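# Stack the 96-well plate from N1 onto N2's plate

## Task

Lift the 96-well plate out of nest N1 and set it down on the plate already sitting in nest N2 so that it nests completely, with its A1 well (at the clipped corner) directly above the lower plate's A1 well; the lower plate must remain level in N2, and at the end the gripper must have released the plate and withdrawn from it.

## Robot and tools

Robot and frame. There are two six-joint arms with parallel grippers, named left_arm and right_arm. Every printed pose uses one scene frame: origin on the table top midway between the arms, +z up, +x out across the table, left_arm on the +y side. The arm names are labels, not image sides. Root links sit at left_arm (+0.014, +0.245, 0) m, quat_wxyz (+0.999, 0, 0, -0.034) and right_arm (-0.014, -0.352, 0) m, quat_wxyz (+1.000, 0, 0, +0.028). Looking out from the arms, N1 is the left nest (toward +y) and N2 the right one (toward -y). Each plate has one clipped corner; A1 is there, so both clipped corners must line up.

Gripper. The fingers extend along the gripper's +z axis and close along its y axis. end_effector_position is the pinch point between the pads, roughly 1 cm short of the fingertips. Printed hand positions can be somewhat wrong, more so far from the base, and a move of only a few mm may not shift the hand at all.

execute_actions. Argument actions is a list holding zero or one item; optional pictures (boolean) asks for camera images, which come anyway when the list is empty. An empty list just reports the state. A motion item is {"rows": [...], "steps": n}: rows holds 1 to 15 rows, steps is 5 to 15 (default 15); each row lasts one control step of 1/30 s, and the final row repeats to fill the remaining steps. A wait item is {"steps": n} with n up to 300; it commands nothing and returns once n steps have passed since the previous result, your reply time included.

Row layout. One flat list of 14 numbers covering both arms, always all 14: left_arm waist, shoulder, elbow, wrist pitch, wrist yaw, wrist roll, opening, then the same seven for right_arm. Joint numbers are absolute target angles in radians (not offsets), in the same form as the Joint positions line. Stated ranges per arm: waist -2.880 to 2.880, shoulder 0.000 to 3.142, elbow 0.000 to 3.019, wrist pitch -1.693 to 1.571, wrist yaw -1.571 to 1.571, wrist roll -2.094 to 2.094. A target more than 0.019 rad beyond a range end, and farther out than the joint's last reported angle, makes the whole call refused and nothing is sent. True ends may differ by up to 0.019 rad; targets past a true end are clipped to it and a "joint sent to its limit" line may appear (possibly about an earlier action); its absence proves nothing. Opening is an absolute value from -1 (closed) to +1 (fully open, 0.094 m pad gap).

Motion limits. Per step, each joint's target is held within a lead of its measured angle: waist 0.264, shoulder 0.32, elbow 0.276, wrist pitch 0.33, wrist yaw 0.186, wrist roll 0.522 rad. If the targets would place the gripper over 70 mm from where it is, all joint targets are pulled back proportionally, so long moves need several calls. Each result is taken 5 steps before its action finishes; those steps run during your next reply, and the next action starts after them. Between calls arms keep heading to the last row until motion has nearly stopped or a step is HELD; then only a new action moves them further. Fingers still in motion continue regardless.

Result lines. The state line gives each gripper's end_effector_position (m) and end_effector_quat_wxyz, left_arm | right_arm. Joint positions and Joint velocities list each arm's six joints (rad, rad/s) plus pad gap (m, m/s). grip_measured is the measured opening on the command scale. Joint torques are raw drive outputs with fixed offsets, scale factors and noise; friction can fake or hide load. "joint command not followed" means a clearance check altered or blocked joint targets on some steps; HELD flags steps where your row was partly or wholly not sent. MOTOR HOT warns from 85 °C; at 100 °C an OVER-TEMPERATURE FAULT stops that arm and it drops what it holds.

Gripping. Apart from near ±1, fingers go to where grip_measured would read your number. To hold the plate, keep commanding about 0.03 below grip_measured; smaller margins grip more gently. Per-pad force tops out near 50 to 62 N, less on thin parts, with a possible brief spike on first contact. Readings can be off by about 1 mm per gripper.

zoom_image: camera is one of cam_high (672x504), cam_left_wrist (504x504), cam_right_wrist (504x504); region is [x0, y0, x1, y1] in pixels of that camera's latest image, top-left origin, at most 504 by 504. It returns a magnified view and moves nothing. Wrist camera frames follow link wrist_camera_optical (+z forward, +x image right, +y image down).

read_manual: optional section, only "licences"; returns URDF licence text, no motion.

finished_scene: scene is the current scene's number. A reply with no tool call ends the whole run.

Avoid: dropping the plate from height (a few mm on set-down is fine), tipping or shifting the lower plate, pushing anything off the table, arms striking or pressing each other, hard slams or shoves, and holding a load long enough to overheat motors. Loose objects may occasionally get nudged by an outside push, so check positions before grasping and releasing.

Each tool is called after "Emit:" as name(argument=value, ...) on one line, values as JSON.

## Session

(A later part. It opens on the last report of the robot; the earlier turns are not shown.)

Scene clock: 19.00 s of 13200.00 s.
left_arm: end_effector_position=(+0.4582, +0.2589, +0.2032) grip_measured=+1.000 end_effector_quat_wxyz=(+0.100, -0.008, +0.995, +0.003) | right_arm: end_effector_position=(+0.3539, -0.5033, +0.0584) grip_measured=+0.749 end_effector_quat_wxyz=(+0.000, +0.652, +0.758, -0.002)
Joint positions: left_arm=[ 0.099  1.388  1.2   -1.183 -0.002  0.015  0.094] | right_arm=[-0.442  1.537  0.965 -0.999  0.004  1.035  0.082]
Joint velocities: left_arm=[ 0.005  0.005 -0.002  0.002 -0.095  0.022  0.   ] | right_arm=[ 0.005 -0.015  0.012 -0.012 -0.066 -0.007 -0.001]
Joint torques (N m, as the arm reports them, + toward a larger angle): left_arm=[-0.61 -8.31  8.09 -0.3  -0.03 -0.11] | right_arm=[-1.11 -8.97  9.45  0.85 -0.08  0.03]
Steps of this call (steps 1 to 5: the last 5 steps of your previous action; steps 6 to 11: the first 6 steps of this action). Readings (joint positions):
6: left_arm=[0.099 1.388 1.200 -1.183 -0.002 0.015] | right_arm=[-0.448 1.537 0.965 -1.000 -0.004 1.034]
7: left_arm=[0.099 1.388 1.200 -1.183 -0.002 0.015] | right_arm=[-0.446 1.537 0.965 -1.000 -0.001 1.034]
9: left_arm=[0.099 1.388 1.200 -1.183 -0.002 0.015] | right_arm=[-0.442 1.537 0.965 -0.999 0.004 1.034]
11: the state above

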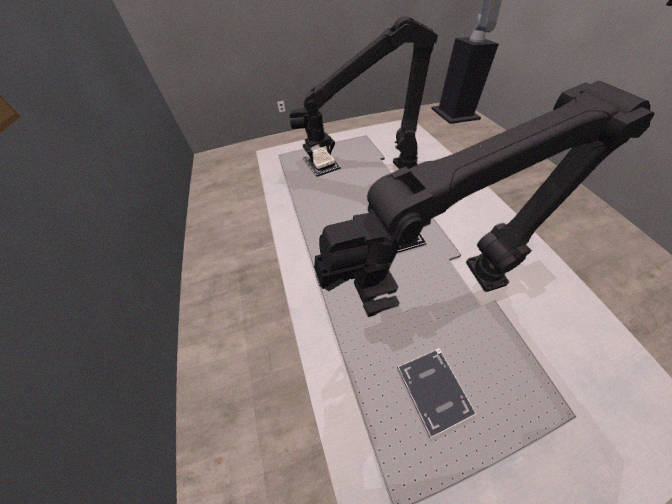

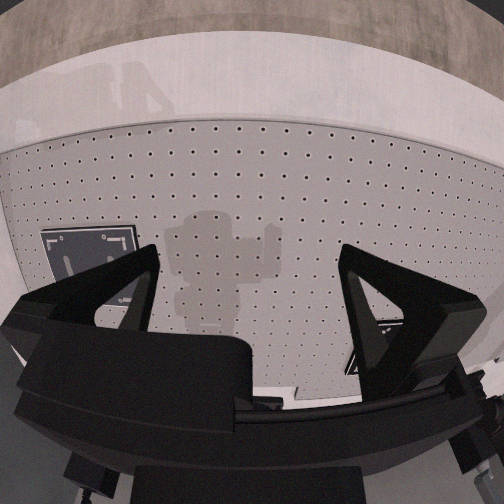

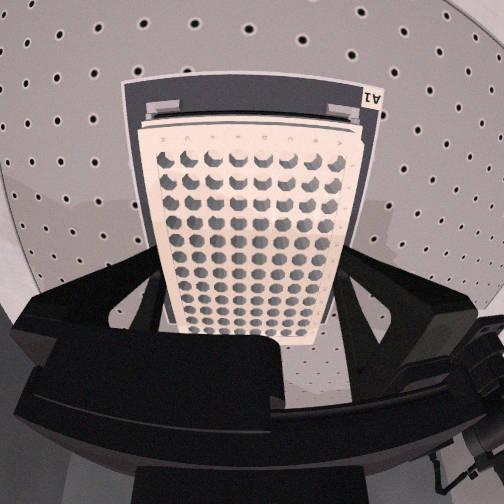

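Emit:
execute_actions(actions=[{"rows":[[0.1,1.4,1.2,-1.2,0,0,1,-0.452,1.55,0.98,-1,0,1.034,0.7],[0.1,1.4,1.2,-1.2,0,0,1,-0.452,1.55,0.98,-1,0,1.034,0.7],[0.1,1.4,1.2,-1.2,0,0,1,-0.452,1.537,0.98,-1,0,1.034,0.7],[0.1,1.4,1.2,-1.2,0,0,1,-0.448,1.537,0.98,-1,0,1.034,1]],"steps":9}])

Emit:
execute_actions(actions=[{"rows":[[0.1,1.4,1.2,-1.2,0,0,1,-0.448,1.43,0.98,-1.018,0,1.034,1]]}], pictures=true)

Emit:
execute_actions(actions=[{"rows":[[0.1,1.4,1.2,-1.2,0,0,1,-0.448,1.0,0.9,-1.2,0,0,1]]}])

Emit:
execute_actions(actions=[{"steps":12}], pictures=true)

Emit:
zoom_image(camera="cam_high", region=[290,135,350,190])

Emit:
zoom_image(camera="cam_right_wrist", region=[140,30,360,250])

Scene clock: 19.50 s of 13200.00 s.
left_arm: end_effector_position=(+0.4582, +0.2589, +0.2032) grip_measured=+1.000 end_effector_quat_wxyz=(+0.100, -0.008, +0.995, +0.003) | right_arm: end_effector_position=(+0.3538, -0.5036, +0.0584) grip_measured=+0.908 end_effector_quat_wxyz=(-0.000, +0.653, +0.757, -0.000)
Joint positions: left_arm=[ 0.099  1.388  1.2   -1.183 -0.002  0.015  0.094] | right_arm=[-0.445  1.537  0.965 -0.999  0.001  1.035  0.09 ]
Joint velocities: left_arm=[-0.005  0.005  0.002  0.007 -0.007  0.051  0.   ] | right_arm=[-0.005 -0.015 -0.007  0.002  0.081  0.037  0.194]
Joint torques (N m, as the arm reports them, + toward a larger angle): left_arm=[-0.54 -8.35  8.1  -0.27 -0.03 -0.11] | right_arm=[ -2.38 -11.7    9.58   0.43   0.07   0.01]
Steps of this call (steps 1 to 5: the last 5 steps of your previous action; steps 6 to 11: the robot went on to your last target; steps 12 to 15: the first 4 steps of this action). Readings (joint positions):
12: left_arm=[0.099 1.388 1.200 -1.183 -0.002 0.015] | right_arm=[-0.443 1.537 0.965 -0.999 0.004 1.035]
13: left_arm=[0.099 1.388 1.200 -1.183 -0.002 0.015] | right_arm=[-0.444 1.537 0.965 -0.999 0.002 1.035]
15: the state above

Scene clock: 20.00 s of 13200.00 s.
left_arm: end_effector_position=(+0.4582, +0.2589, +0.2032) grip_measured=+1.000 end_effector_quat_wxyz=(+0.100, -0.008, +0.995, +0.003) | right_arm: end_effector_position=(+0.3563, -0.5046, +0.0974) grip_measured=+1.000 end_effector_quat_wxyz=(+0.044, +0.652, +0.757, +0.014)
Joint positions: left_arm=[ 0.099  1.388  1.2   -1.183 -0.002  0.015  0.094] | right_arm=[-0.445  1.433  0.964 -1.009  0.001  1.035  0.094]
Joint velocities: left_arm=[-0.024 -0.005  0.002 -0.007  0.022 -0.051  0.   ] | right_arm=[ 0.005 -0.005 -0.007 -0.002 -0.007 -0.007  0.   ]
Joint torques (N m, as the arm reports them, + toward a larger angle): left_arm=[-0.57 -8.35  8.1  -0.28 -0.03 -0.11] | right_arm=[ -2.57 -11.    10.19   0.18   0.04   0.03]
Steps of this call (steps 1 to 5: the last 5 steps of your previous action; steps 6 to 15: the first 10 steps of this action). Readings (joint positions):
6: left_arm=[0.099 1.388 1.200 -1.183 -0.002 0.015] | right_arm=[-0.445 1.533 0.965 -1.001 0.001 1.035]
7: left_arm=[0.099 1.388 1.200 -1.183 -0.002 0.015] | right_arm=[-0.445 1.522 0.964 -1.005 0.001 1.035]
9: left_arm=[0.099 1.388 1.200 -1.183 -0.002 0.015] | right_arm=[-0.445 1.490 0.964 -1.008 0.001 1.035]
13: left_arm=[0.099 1.388 1.200 -1.183 -0.002 0.015] | right_arm=[-0.445 1.438 0.964 -1.009 0.001 1.035]
15: the state above

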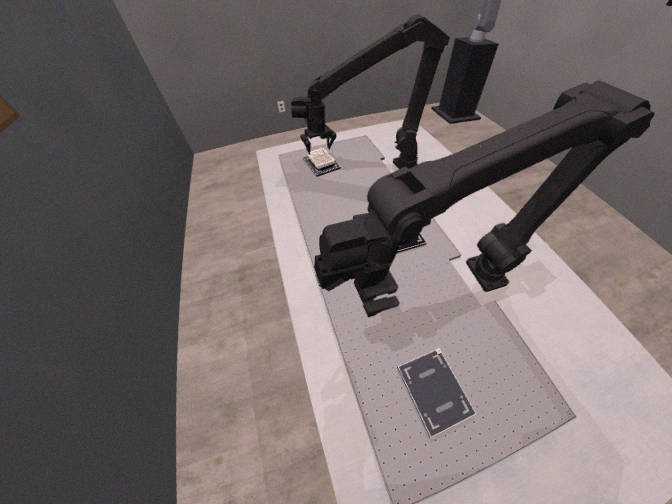

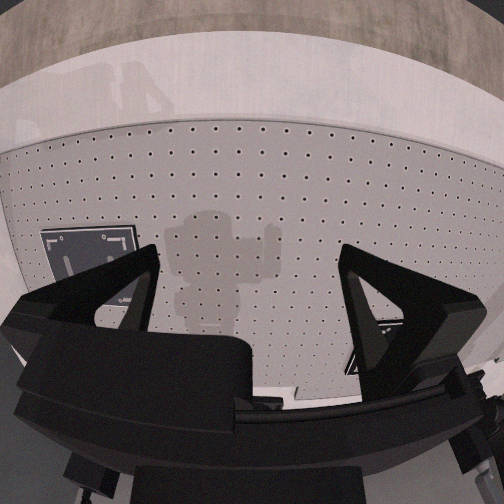

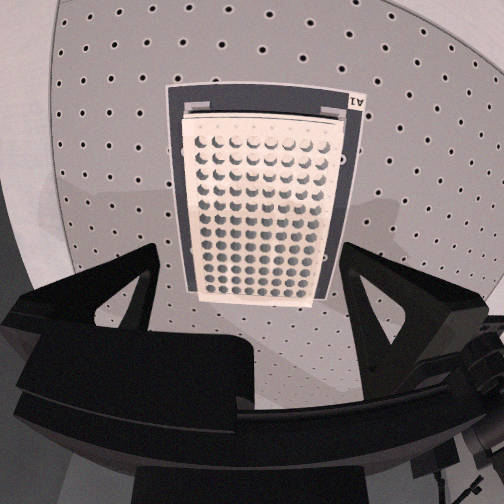

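Scene clock: 20.50 s of 13200.00 s.
left_arm: end_effector_position=(+0.4582, +0.2589, +0.2032) grip_measured=+1.000 end_effector_quat_wxyz=(+0.100, -0.008, +0.995, +0.003) | right_arm: end_effector_position=(+0.2802, -0.4735, +0.2152) grip_measured=+1.000 end_effector_quat_wxyz=(+0.150, +0.328, +0.933, -0.008)
Joint positions: left_arm=[ 0.099  1.388  1.2   -1.183 -0.002  0.015  0.094] | right_arm=[-0.445  0.973  0.889 -1.186  0.001  0.287  0.094]
Joint velocities: left_arm=[-0.015 -0.005  0.012 -0.002  0.066  0.066  0.   ] | right_arm=[-0.015 -0.874  0.002 -0.125 -0.066 -1.883  0.   ]
Joint torques (N m, as the arm reports them, + toward a larger angle): left_arm=[-0.57 -8.43  8.06 -0.29 -0.03 -0.11] | right_arm=[-2.46  2.93 11.25  0.81 -0.01 -0.03]
Steps of this call (steps 1 to 5: the last 5 steps of your previous action; steps 6 to 15: the first 10 steps of this action). Readings (joint positions):
6: left_arm=[0.099 1.388 1.200 -1.183 -0.002 0.015] | right_arm=[-0.445 1.421 0.959 -1.027 0.001 0.981]
7: left_arm=[0.099 1.388 1.200 -1.183 -0.002 0.015] | right_arm=[-0.445 1.393 0.944 -1.058 0.001 0.919]
9: left_arm=[0.099 1.388 1.200 -1.183 -0.002 0.015] | right_arm=[-0.445 1.300 0.909 -1.114 0.001 0.791]
13: left_arm=[0.099 1.388 1.200 -1.183 -0.002 0.015] | right_arm=[-0.445 1.060 0.889 -1.178 0.001 0.443]
15: the state above

Scene clock: 20.90 s of 13200.00 s.
left_arm: end_effector_position=(+0.4582, +0.2589, +0.2032) grip_measured=+1.000 end_effector_quat_wxyz=(+0.100, -0.008, +0.995, +0.003) | right_arm: end_effector_position=(+0.2805, -0.4736, +0.2080) grip_measured=+1.000 end_effector_quat_wxyz=(+0.134, +0.206, +0.969, -0.024)
Joint positions: left_arm=[ 0.099  1.388  1.2   -1.183 -0.002  0.015  0.094] | right_arm=[-0.445  0.995  0.889 -1.193  0.001  0.03   0.094]
Joint velocities: left_arm=[ 0.005  0.015  0.007  0.002 -0.007 -0.051  0.   ] | right_arm=[ 0.005 -0.015 -0.017 -0.002 -0.022 -0.11   0.   ]
Joint torques (N m, as the arm reports them, + toward a larger angle): left_arm=[-0.53 -8.42  8.1  -0.29 -0.03 -0.11] | right_arm=[-2.42 -4.55 11.17  0.66 -0.05 -0.08]
Kept back: nothing.
Steps of this call (steps 1 to 5: the last 5 steps of your previous action; steps 6 to 12: the robot went on to your last target). Readings (joint positions):
1: left_arm=[0.099 1.388 1.200 -1.183 -0.002 0.015] | right_arm=[-0.445 0.951 0.889 -1.189 0.001 0.232]
2: left_arm=[0.099 1.388 1.200 -1.183 -0.002 0.015] | right_arm=[-0.445 0.943 0.889 -1.191 0.001 0.188]
4: left_arm=[0.099 1.388 1.200 -1.183 -0.002 0.015] | right_arm=[-0.445 0.953 0.889 -1.192 0.001 0.123]
8: left_arm=[0.099 1.388 1.200 -1.183 -0.002 0.015] | right_arm=[-0.445 0.989 0.889 -1.193 0.001 0.057]
12: the state above

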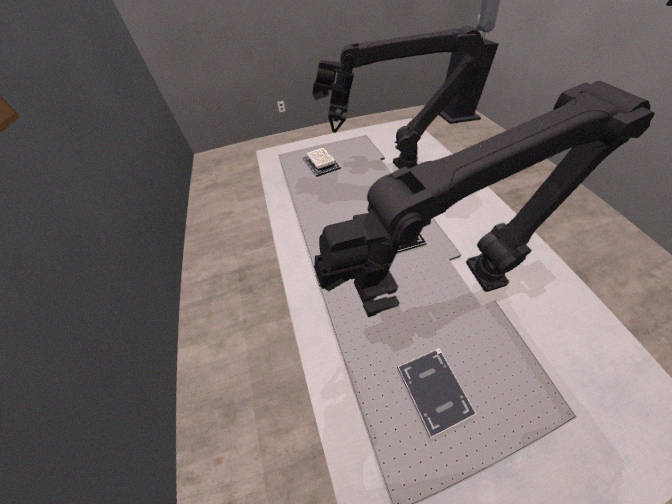

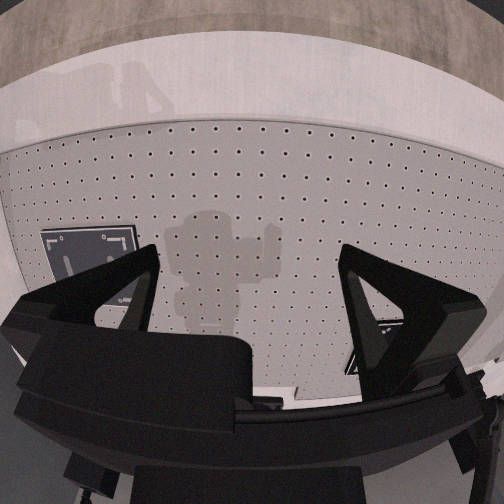

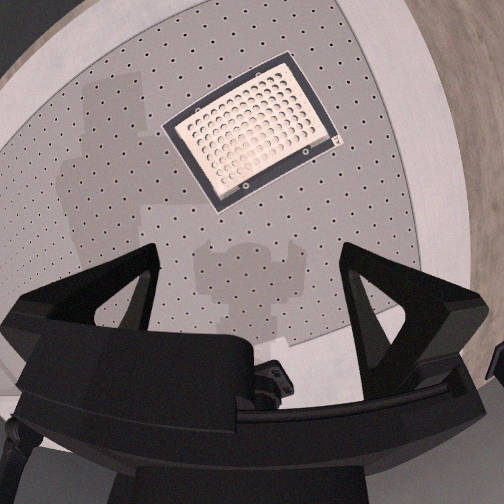

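Region (290, 135, 350, 190) of cam_high's 672x504 image, scaled by 8.400, with more detail than that image has; it fills the top 462 rows of this view, and the rest is white.

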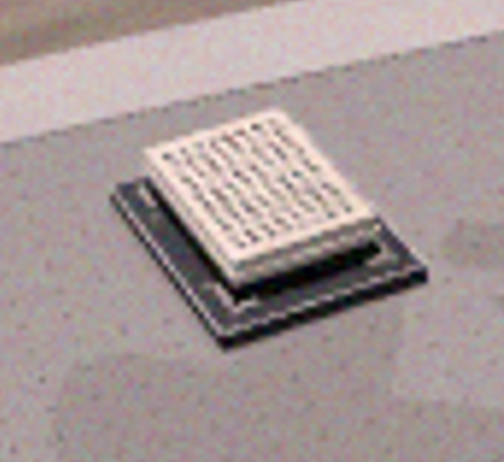

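Region (140, 30, 360, 250) of cam_right_wrist's 504x504 image, scaled by 2.291, with more detail than that image has.

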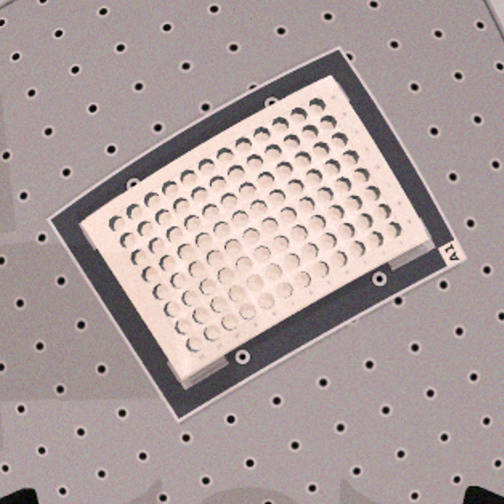

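Emit:
finished_scene(scene=2)

The scene is finished: the task was done.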